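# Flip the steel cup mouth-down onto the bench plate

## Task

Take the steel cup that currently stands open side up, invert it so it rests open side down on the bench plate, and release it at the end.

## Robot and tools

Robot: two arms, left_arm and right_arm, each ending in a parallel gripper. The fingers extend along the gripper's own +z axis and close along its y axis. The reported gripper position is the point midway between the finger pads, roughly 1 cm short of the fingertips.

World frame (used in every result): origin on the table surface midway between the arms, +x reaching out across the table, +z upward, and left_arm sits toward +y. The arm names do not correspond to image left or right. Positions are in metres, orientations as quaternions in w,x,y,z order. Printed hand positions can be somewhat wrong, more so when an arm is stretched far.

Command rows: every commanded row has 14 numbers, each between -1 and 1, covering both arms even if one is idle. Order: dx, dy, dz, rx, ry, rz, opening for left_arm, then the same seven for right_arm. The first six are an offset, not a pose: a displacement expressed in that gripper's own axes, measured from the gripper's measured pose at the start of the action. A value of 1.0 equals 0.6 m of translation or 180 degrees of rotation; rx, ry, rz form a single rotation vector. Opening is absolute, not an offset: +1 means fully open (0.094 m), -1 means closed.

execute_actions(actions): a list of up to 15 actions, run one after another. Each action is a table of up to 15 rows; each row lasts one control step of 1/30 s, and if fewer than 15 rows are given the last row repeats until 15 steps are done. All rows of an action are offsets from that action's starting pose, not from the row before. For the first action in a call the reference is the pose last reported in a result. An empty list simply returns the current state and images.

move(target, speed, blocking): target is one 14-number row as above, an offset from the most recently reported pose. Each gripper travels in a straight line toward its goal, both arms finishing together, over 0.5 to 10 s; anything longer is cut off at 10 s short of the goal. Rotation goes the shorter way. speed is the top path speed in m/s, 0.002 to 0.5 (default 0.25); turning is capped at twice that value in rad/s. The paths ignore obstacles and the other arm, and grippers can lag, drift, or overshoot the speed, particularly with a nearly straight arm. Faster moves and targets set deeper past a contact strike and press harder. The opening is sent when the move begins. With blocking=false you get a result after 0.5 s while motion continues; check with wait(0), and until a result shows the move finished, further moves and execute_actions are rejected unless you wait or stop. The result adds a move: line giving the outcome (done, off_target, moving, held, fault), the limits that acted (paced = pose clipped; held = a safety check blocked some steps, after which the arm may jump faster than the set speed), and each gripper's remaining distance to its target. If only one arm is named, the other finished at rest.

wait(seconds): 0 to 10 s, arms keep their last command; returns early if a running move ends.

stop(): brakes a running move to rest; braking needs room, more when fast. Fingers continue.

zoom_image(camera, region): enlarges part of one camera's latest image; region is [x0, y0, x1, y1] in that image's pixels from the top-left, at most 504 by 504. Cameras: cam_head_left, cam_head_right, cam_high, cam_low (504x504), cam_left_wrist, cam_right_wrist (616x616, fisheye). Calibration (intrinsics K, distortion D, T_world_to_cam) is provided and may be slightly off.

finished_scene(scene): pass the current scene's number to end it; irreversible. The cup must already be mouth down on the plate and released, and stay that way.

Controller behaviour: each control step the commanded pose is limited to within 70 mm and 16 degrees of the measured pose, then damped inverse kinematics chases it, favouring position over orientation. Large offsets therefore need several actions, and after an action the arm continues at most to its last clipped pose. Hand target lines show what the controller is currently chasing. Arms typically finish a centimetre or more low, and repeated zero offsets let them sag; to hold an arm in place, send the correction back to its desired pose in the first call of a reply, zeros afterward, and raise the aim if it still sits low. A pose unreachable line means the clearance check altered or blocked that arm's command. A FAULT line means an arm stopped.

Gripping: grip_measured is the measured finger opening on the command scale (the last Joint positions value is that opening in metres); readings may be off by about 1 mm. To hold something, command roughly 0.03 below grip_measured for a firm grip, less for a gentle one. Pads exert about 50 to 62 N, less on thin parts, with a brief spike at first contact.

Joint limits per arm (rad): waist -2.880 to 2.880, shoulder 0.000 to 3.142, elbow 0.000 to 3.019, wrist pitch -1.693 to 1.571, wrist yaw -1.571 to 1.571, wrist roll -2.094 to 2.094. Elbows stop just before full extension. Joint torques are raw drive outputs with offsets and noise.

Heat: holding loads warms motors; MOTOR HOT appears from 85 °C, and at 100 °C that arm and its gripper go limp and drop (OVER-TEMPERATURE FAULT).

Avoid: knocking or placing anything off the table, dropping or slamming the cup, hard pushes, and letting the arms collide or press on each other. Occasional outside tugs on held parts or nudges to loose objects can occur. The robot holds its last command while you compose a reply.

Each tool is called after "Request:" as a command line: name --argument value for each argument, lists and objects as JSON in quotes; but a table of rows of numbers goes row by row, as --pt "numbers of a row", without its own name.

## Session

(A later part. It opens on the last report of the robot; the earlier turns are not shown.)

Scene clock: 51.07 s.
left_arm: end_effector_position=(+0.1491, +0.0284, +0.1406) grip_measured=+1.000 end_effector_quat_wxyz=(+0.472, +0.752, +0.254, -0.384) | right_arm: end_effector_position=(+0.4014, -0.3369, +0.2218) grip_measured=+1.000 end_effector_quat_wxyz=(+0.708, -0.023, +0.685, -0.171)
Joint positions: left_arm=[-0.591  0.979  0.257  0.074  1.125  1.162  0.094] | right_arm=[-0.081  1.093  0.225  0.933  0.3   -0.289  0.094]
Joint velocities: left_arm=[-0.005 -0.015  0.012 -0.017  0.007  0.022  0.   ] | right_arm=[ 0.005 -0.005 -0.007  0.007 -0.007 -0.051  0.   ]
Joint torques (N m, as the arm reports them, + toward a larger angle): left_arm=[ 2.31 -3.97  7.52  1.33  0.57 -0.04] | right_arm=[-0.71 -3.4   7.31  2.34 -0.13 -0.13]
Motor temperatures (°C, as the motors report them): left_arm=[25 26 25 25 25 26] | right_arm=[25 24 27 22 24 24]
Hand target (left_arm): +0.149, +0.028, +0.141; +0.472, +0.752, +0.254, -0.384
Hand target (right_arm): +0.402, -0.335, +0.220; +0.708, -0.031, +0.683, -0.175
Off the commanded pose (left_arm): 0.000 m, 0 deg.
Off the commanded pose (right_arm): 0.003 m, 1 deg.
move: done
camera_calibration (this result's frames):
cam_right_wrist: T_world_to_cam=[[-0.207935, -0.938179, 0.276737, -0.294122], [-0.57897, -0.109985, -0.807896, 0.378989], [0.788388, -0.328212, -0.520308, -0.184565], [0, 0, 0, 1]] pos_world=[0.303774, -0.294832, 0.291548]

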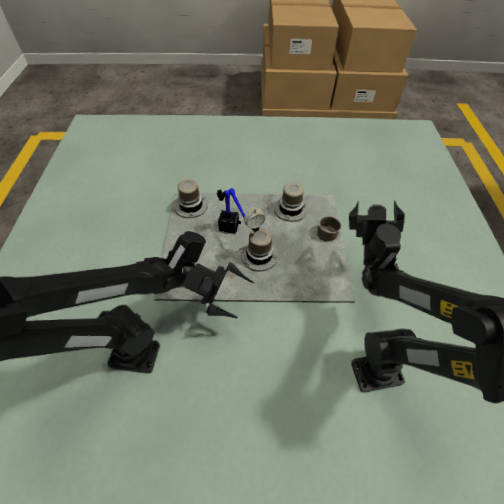

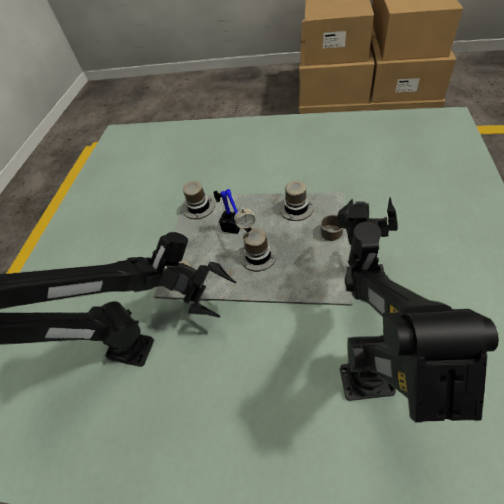

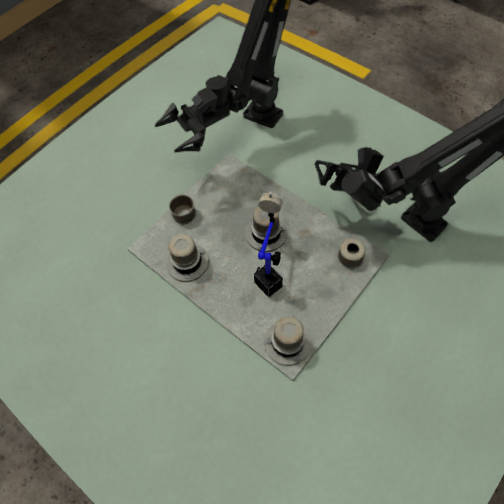

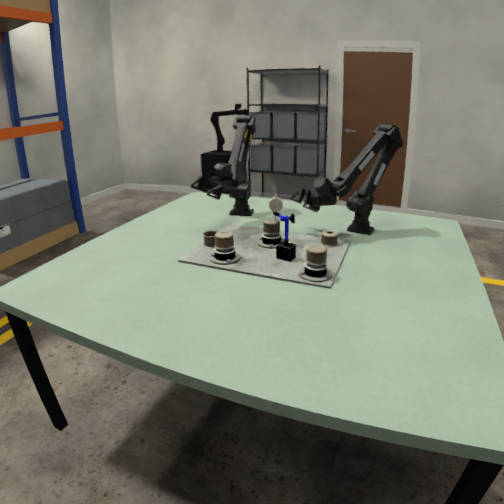

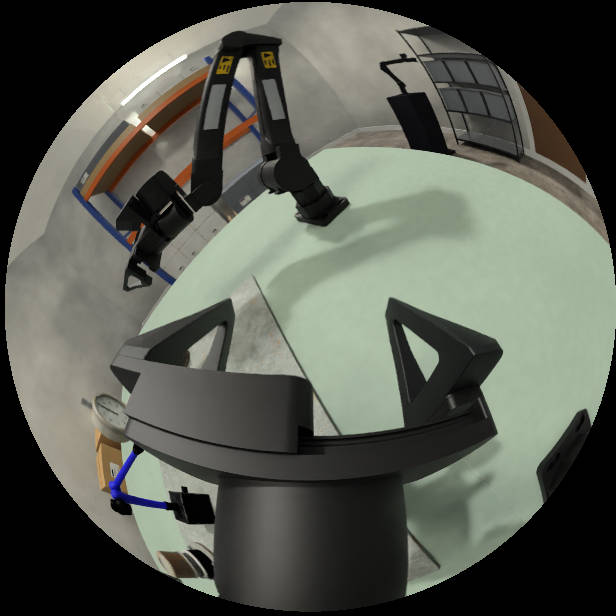

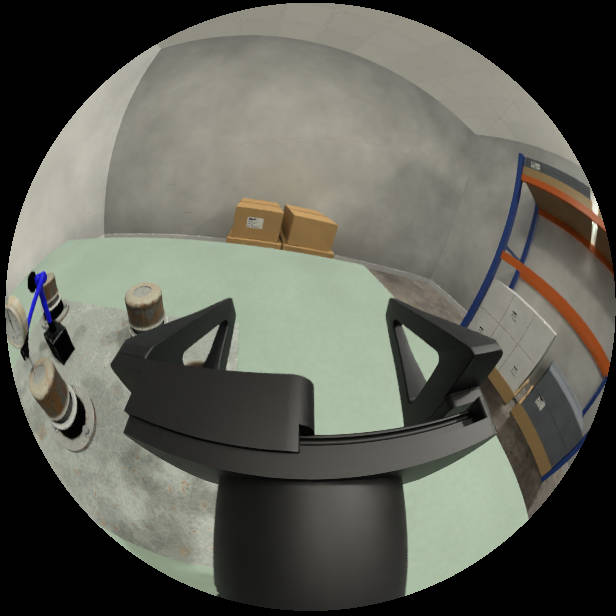

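Request:
move --target '[0,0,0,0,0,0,1,0.2,0.125,-0.075,-0.19,0.045,0.085,1]' --speed 0.4

Scene clock: 58.53 s.
left_arm: end_effector_position=(+0.1491, +0.0284, +0.1406) grip_measured=+1.000 end_effector_quat_wxyz=(+0.472, +0.752, +0.254, -0.384) | right_arm: end_effector_position=(+0.3723, -0.2860, +0.0864) grip_measured=+1.000 end_effector_quat_wxyz=(+0.637, -0.134, +0.748, +0.128)
Joint positions: left_arm=[-0.591  0.979  0.257  0.074  1.125  1.162  0.094] | right_arm=[-0.292  1.607  0.125  1.307 -0.483 -0.061  0.094]
Joint velocities: left_arm=[ 0.005 -0.005 -0.007 -0.027 -0.022 -0.066  0.   ] | right_arm=[-0.015 -0.005 -0.007 -0.002 -0.051 -0.022  0.   ]
Joint torques (N m, as the arm reports them, + toward a larger angle): left_arm=[ 2.32 -3.97  7.52  1.33  0.57 -0.04] | right_arm=[-1.19 -6.05  2.59  2.29 -0.15  0.12]
Motor temperatures (°C, as the motors report them): left_arm=[25 26 25 25 25 26] | right_arm=[25 24 26 22 23 24]
Hand target (left_arm): +0.149, +0.028, +0.141; +0.472, +0.752, +0.254, -0.384
Hand target (right_arm): +0.374, -0.288, +0.087; +0.639, -0.127, +0.747, +0.132
Off the commanded pose (left_arm): 0.000 m, 0 deg.
Off the commanded pose (right_arm): 0.005 m, 1 deg.
move: done
camera_calibration (this result's frames):
cam_right_wrist: T_world_to_cam=[[0.36865, -0.929509, -0.0104618, -0.402291], [-0.663501, -0.255234, -0.703294, 0.239283], [0.651048, 0.266211, -0.710822, 0.0222681], [0, 0, 0, 1]] pos_world=[0.292572, -0.318788, 0.179907]

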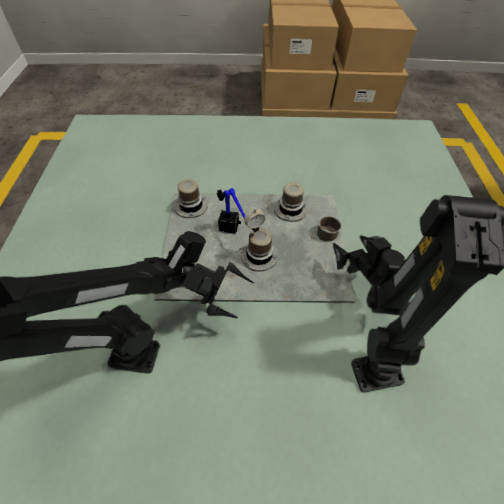

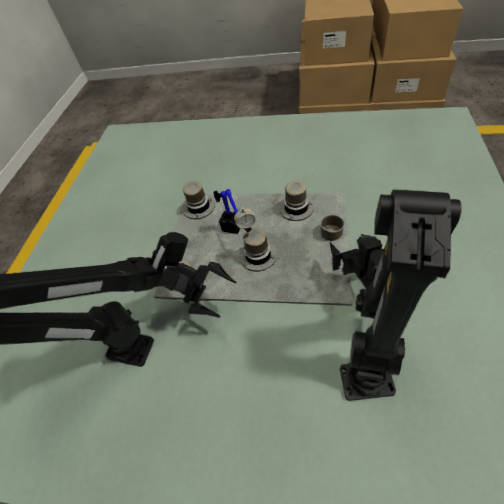

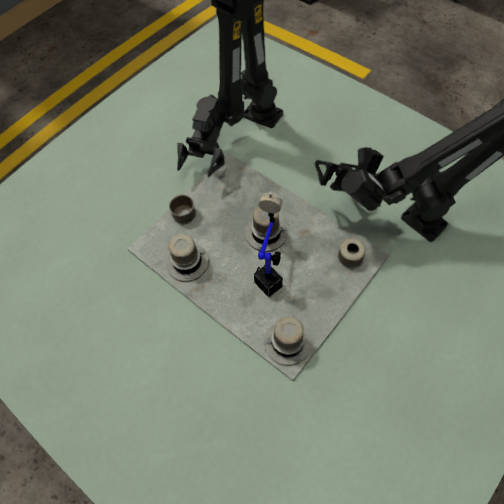

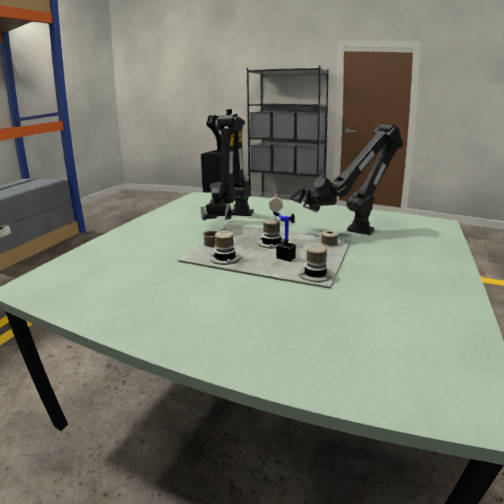

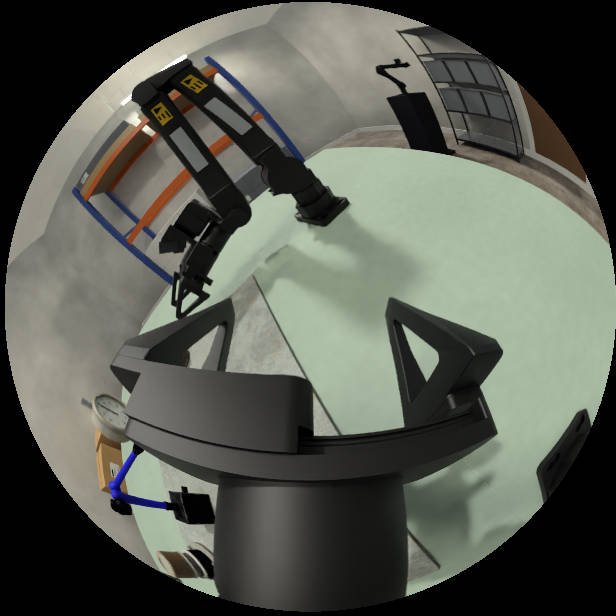

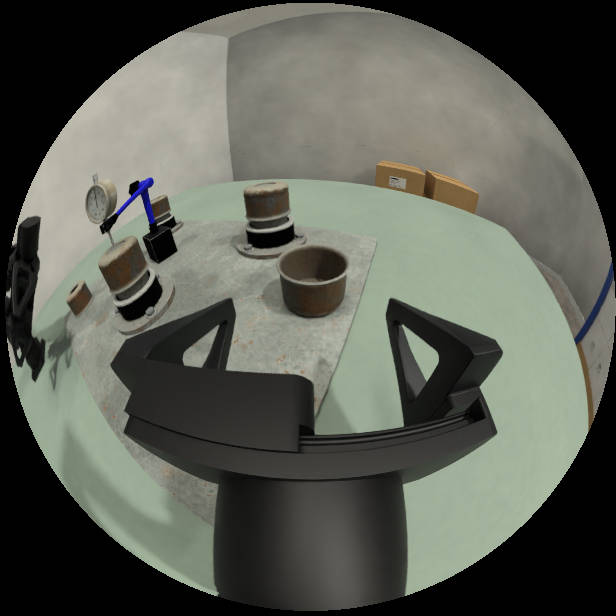

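Request:
move --target '[0,0,0,0,0,0,1,0.088,0,0.015,0,-0.035,0,1]' --speed 0.15

Request:
move --target '[0,0,0,0,0,0,1,-0.01,0,0.18,0,0,0,1]' --speed 0.1

Scene clock: 63.83 s.
left_arm: end_effector_position=(+0.1491, +0.0284, +0.1406) grip_measured=+1.000 end_effector_quat_wxyz=(+0.472, +0.752, +0.254, -0.384) | right_arm: end_effector_position=(+0.3727, -0.2820, +0.0371) grip_measured=+1.000 end_effector_quat_wxyz=(+0.619, -0.140, +0.759, +0.142)
Joint positions: left_arm=[-0.591  0.979  0.257  0.074  1.125  1.162  0.094] | right_arm=[-0.293  1.933  0.157  1.554 -0.512 -0.067  0.094]
Joint velocities: left_arm=[ 0.005 -0.005  0.017 -0.007 -0.007 -0.066  0.   ] | right_arm=[-0.005 -0.005  0.007 -0.002 -0.066 -0.11   0.   ]
Joint torques (N m, as the arm reports them, + toward a larger angle): left_arm=[ 2.34 -3.96  7.52  1.33  0.57 -0.05] | right_arm=[-1.16 -7.73 -0.09  2.36 -0.2  -0.14]
Motor temperatures (°C, as the motors report them): left_arm=[25 26 26 25 25 26] | right_arm=[25 24 26 22 23 24]
Hand target (left_arm): +0.149, +0.028, +0.141; +0.472, +0.752, +0.254, -0.384
Hand target (right_arm): +0.373, -0.284, +0.035; +0.621, -0.145, +0.758, +0.135
Off the commanded pose (left_arm): 0.000 m, 0 deg.
Off the commanded pose (right_arm): 0.005 m, 9 deg.
joint sent to its limit (right arm) — the command would take joint 4 (wrist pitch) past its upper limit, so that joint was sent only as far as its limit.
move: off_target (right_arm)
camera_calibration (this result's frames):
cam_right_wrist: T_world_to_cam=[[0.39398, -0.918566, -0.0318904, -0.404764], [-0.686294, -0.270923, -0.674982, 0.20888], [0.611376, 0.287816, -0.737144, 0.00771742], [0, 0, 0, 1]] pos_world=[0.298104, -0.317433, 0.133771]

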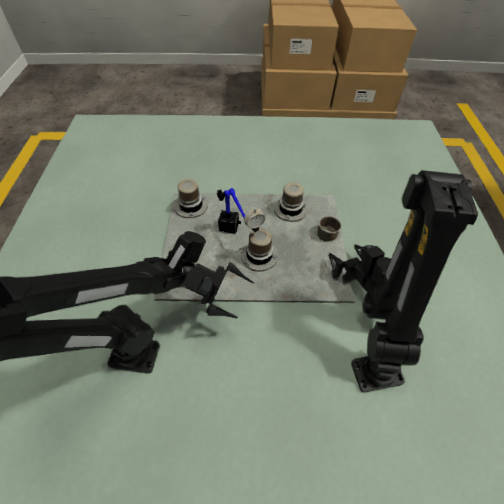

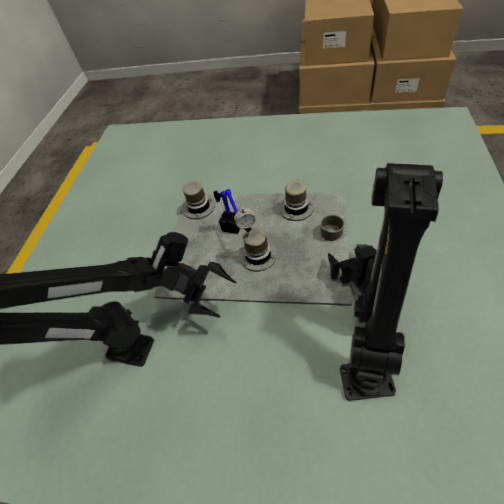

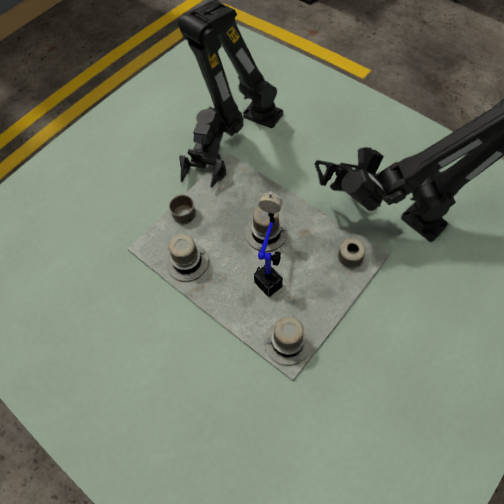

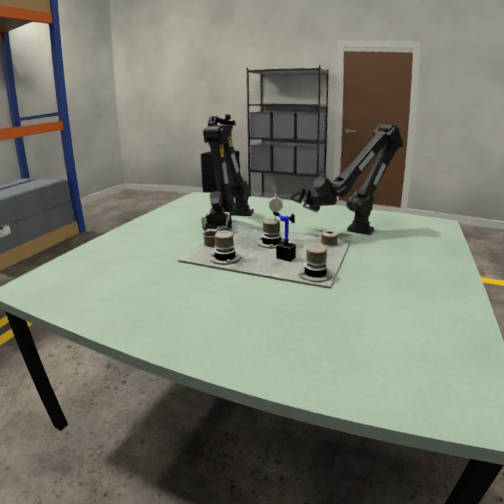

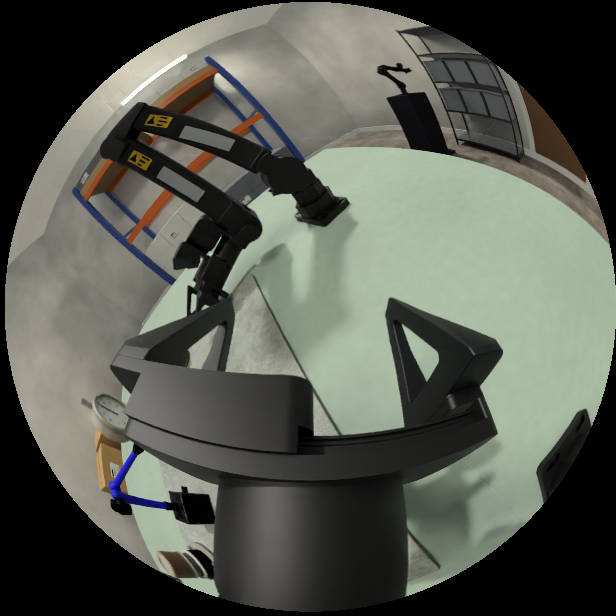

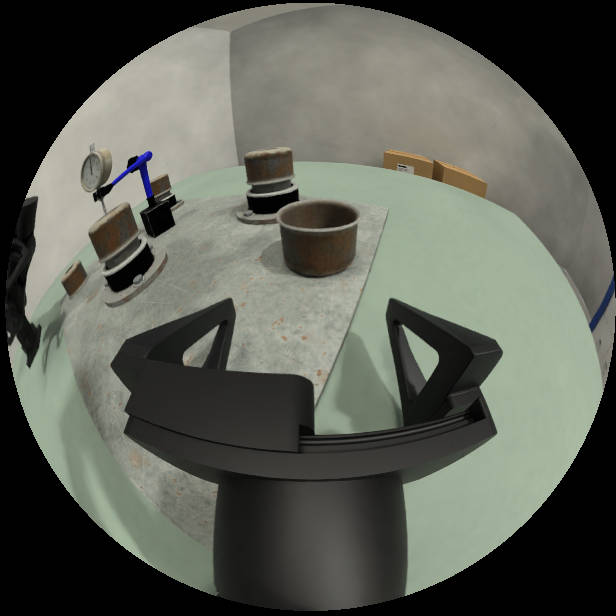

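Scene clock: 65.27 s.
left_arm: end_effector_position=(+0.1491, +0.0284, +0.1406) grip_measured=+1.000 end_effector_quat_wxyz=(+0.472, +0.752, +0.254, -0.384) | right_arm: end_effector_position=(+0.4700, -0.2428, +0.0333) grip_measured=+1.000 end_effector_quat_wxyz=(+0.630, -0.148, +0.751, +0.134)
Joint positions: left_arm=[-0.591  0.979  0.257  0.074  1.125  1.162  0.094] | right_arm=[-0.129  1.945  0.408  1.355 -0.348 -0.048  0.094]
Joint velocities: left_arm=[-0.005  0.015  0.022  0.017 -0.007 -0.066  0.   ] | right_arm=[-0.005 -0.015 -0.007 -0.012 -0.095  0.007  0.   ]
Joint torques (N m, as the arm reports them, + toward a larger angle): left_arm=[ 2.33 -3.94  7.51  1.32  0.57 -0.04] | right_arm=[ -0.23 -10.06   2.53   1.3    0.04   0.1 ]
Motor temperatures (°C, as the motors report them): left_arm=[25 26 26 25 25 26] | right_arm=[25 24 26 22 23 24]
Hand target (left_arm): +0.149, +0.028, +0.141; +0.472, +0.752, +0.254, -0.384
Hand target (right_arm): +0.471, -0.241, +0.022; +0.619, -0.141, +0.760, +0.141
Off the commanded pose (left_arm): 0.000 m, 0 deg.
Off the commanded pose (right_arm): 0.012 m, 2 deg.
move: off_target (right_arm)
camera_calibration (this result's frames):
cam_right_wrist: T_world_to_cam=[[0.394671, -0.91881, -0.0046768, -0.408503], [-0.665395, -0.2823, -0.691055, 0.271651], [0.633628, 0.275851, -0.722787, -0.0796814], [0, 0, 0, 1]] pos_world=[0.392468, -0.27667, 0.128222]

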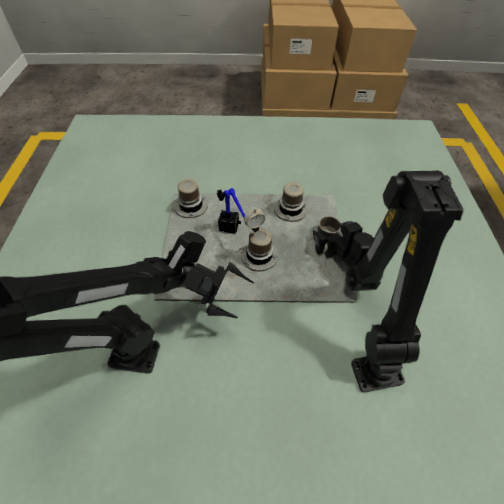

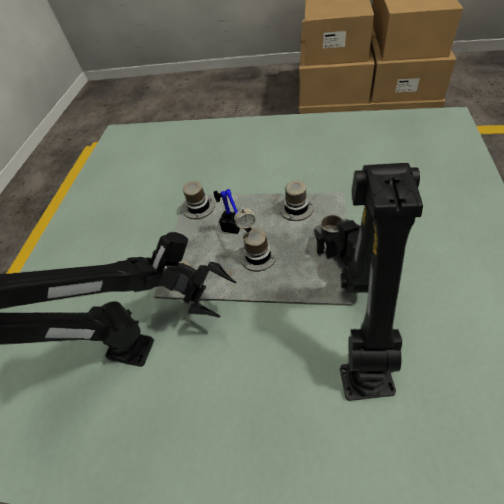

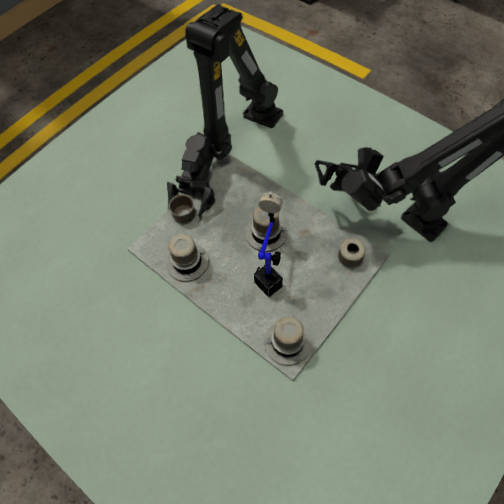

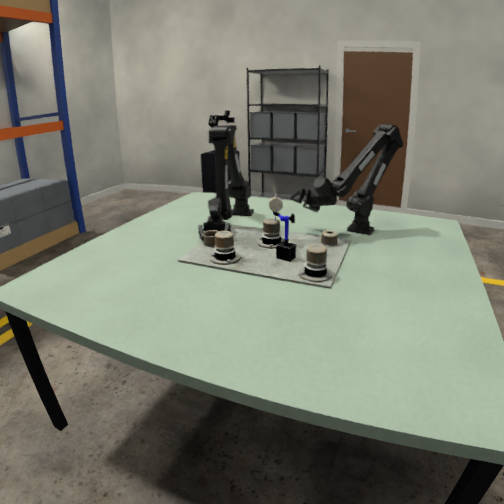

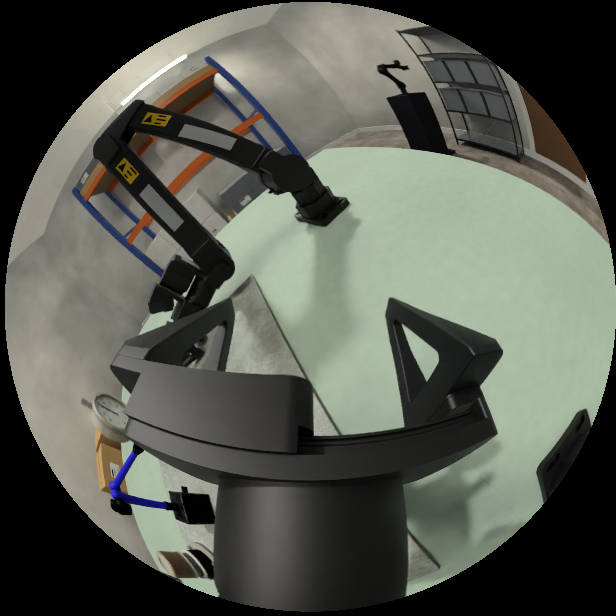

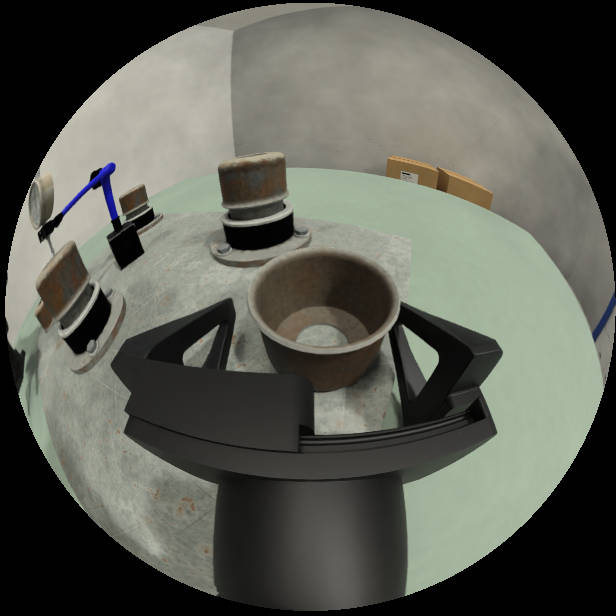

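Request:
move --target '[0,0,0,0,0,0,1,-0.012,-0.008,0.045,0,-0.04,0,1]' --speed 0.06

Request:
move --target '[0,0,0,0,0,0,1,0,0,0,0,0,0,0.1]'

Scene clock: 69.10 s.
left_arm: end_effector_position=(+0.1491, +0.0284, +0.1406) grip_measured=+1.000 end_effector_quat_wxyz=(+0.472, +0.752, +0.254, -0.384) | right_arm: end_effector_position=(+0.4953, -0.2396, +0.0413) grip_measured=+1.000 end_effector_quat_wxyz=(+0.676, -0.143, +0.710, +0.135)
Joint positions: left_arm=[-0.591  0.979  0.257  0.074  1.125  1.162  0.094] | right_arm=[-0.122  2.046  0.482  1.511 -0.339 -0.019  0.094]
Joint velocities: left_arm=[ 0.005 -0.015 -0.002 -0.002 -0.037  0.066  0.   ] | right_arm=[-0.015  0.015  0.017  0.017  0.081  0.022  0.   ]
Joint torques (N m, as the arm reports them, + toward a larger angle): left_arm=[ 2.31 -3.92  7.52  1.32  0.57 -0.04] | right_arm=[ -0.31 -11.52   2.55   2.39   0.08   0.13]
Motor temperatures (°C, as the motors report them): left_arm=[25 26 26 25 25 26] | right_arm=[25 24 25 22 23 24]
Hand target (left_arm): +0.149, +0.028, +0.141; +0.472, +0.752, +0.254, -0.384
Hand target (right_arm): +0.498, -0.236, +0.036; +0.675, -0.139, +0.710, +0.142
Off the commanded pose (left_arm): 0.000 m, 0 deg.
Off the commanded pose (right_arm): 0.007 m, 1 deg.
move: done
camera_calibration (this result's frames):
cam_right_wrist: T_world_to_cam=[[0.38921, -0.921072, 0.0119307, -0.414063], [-0.58008, -0.25514, -0.77357, 0.262612], [0.715557, 0.294161, -0.633599, -0.13066], [0, 0, 0, 1]] pos_world=[0.406988, -0.275944, 0.125303]

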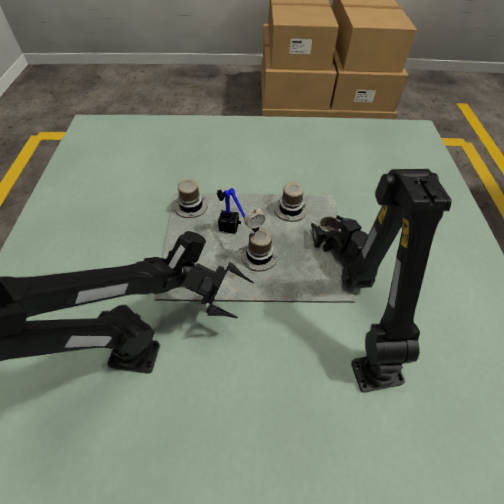

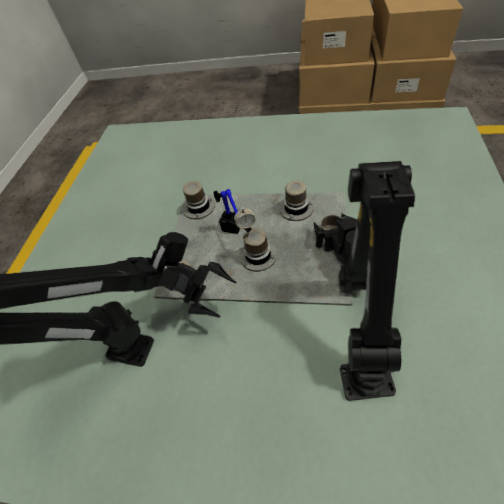

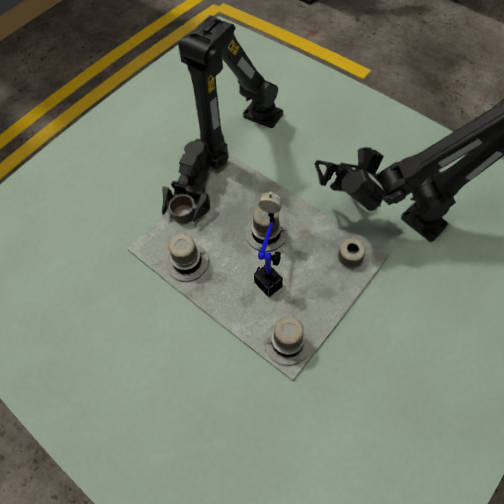

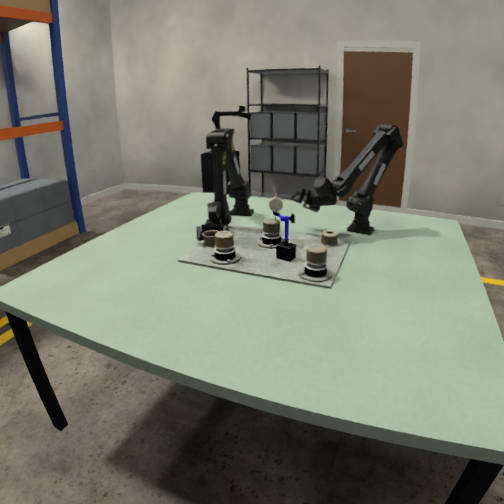

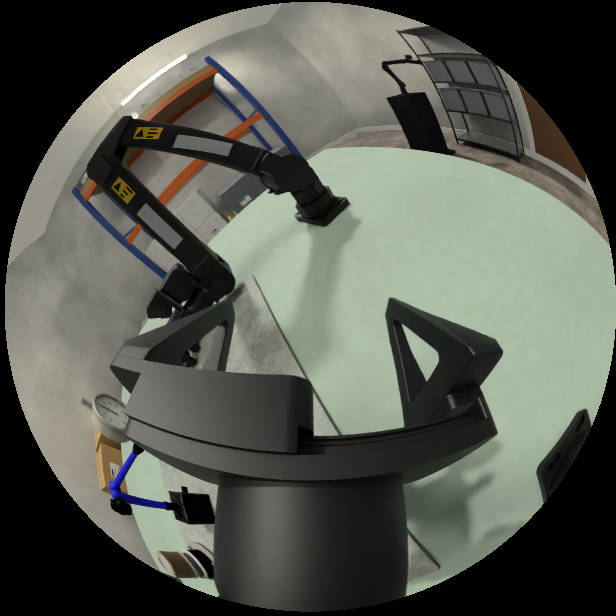

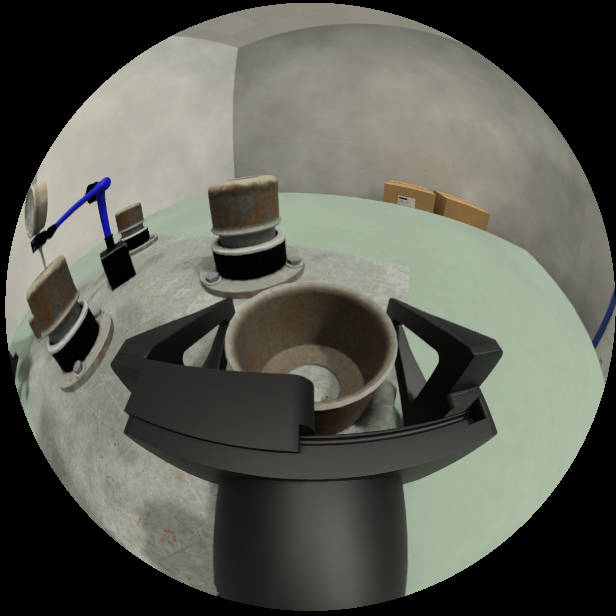

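Scene clock: 69.60 s.
left_arm: end_effector_position=(+0.1491, +0.0284, +0.1406) grip_measured=+1.000 end_effector_quat_wxyz=(+0.472, +0.752, +0.254, -0.384) | right_arm: end_effector_position=(+0.4953, -0.2397, +0.0413) grip_measured=+0.461 end_effector_quat_wxyz=(+0.676, -0.143, +0.710, +0.135)
Joint positions: left_arm=[-0.591  0.979  0.257  0.074  1.125  1.162  0.094] | right_arm=[-0.122  2.046  0.482  1.511 -0.339 -0.019  0.069]
Joint velocities: left_arm=[-0.015 -0.005 -0.032  0.007  0.007  0.007  0.   ] | right_arm=[-0.005 -0.005 -0.007 -0.002 -0.066  0.051  0.002]
Joint torques (N m, as the arm reports them, + toward a larger angle): left_arm=[ 2.32 -3.94  7.52  1.34  0.57 -0.04] | right_arm=[ -0.9  -13.55   1.56   1.69  -0.03  -0.01]
Motor temperatures (°C, as the motors report them): left_arm=[25 26 26 25 25 26] | right_arm=[25 24 25 22 23 24]
Hand target (left_arm): +0.149, +0.028, +0.141; +0.472, +0.752, +0.254, -0.384
Hand target (right_arm): +0.495, -0.240, +0.041; +0.676, -0.143, +0.710, +0.135
Off the commanded pose (left_arm): 0.000 m, 0 deg.
Off the commanded pose (right_arm): 0.000 m, 0 deg.
move: done
camera_calibration (this result's frames):
cam_right_wrist: T_world_to_cam=[[0.38886, -0.92122, 0.0119499, -0.413991], [-0.580176, -0.254935, -0.773565, 0.262707], [0.71567, 0.293875, -0.633604, -0.130785], [0, 0, 0, 1]] pos_world=[0.407, -0.275969, 0.125302]

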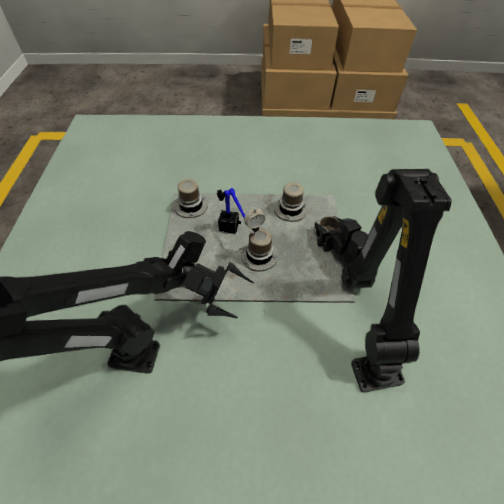

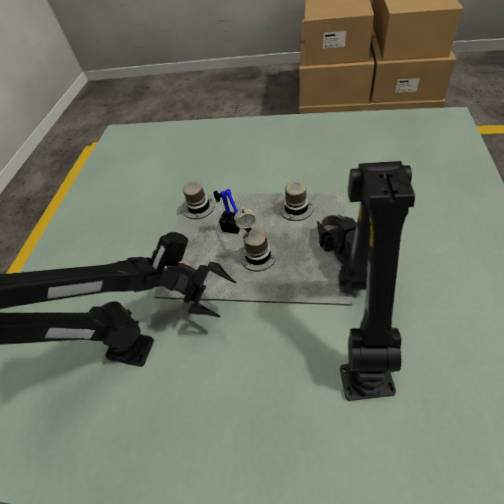

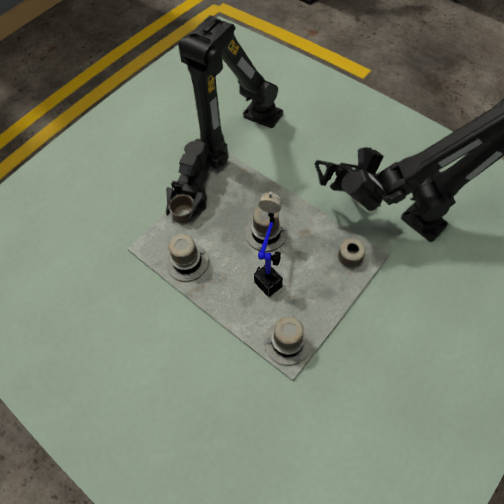

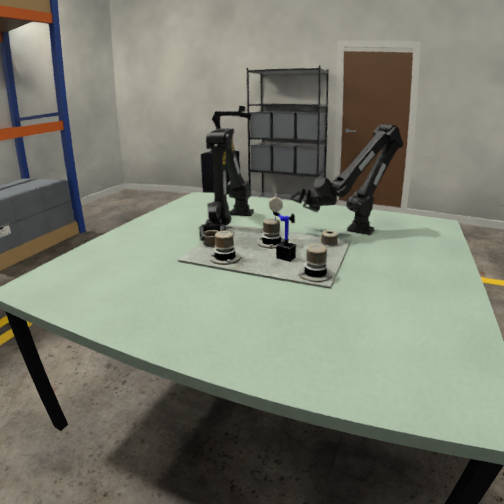

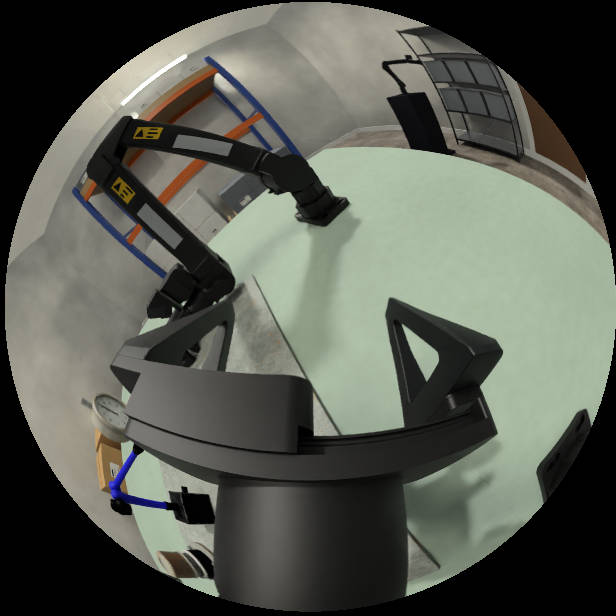

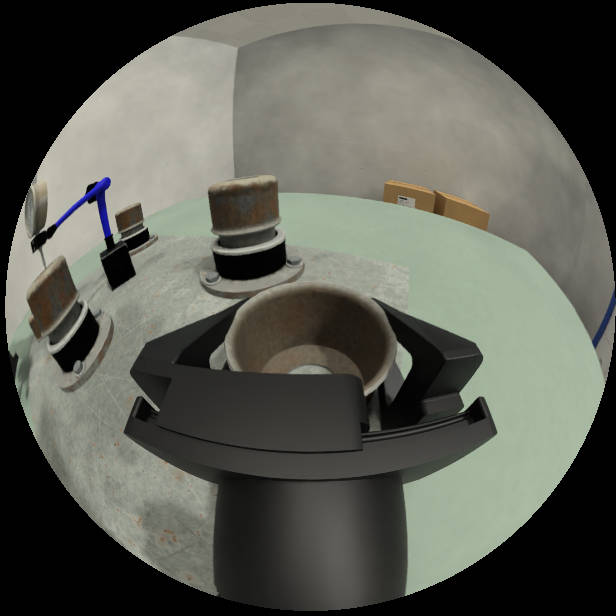

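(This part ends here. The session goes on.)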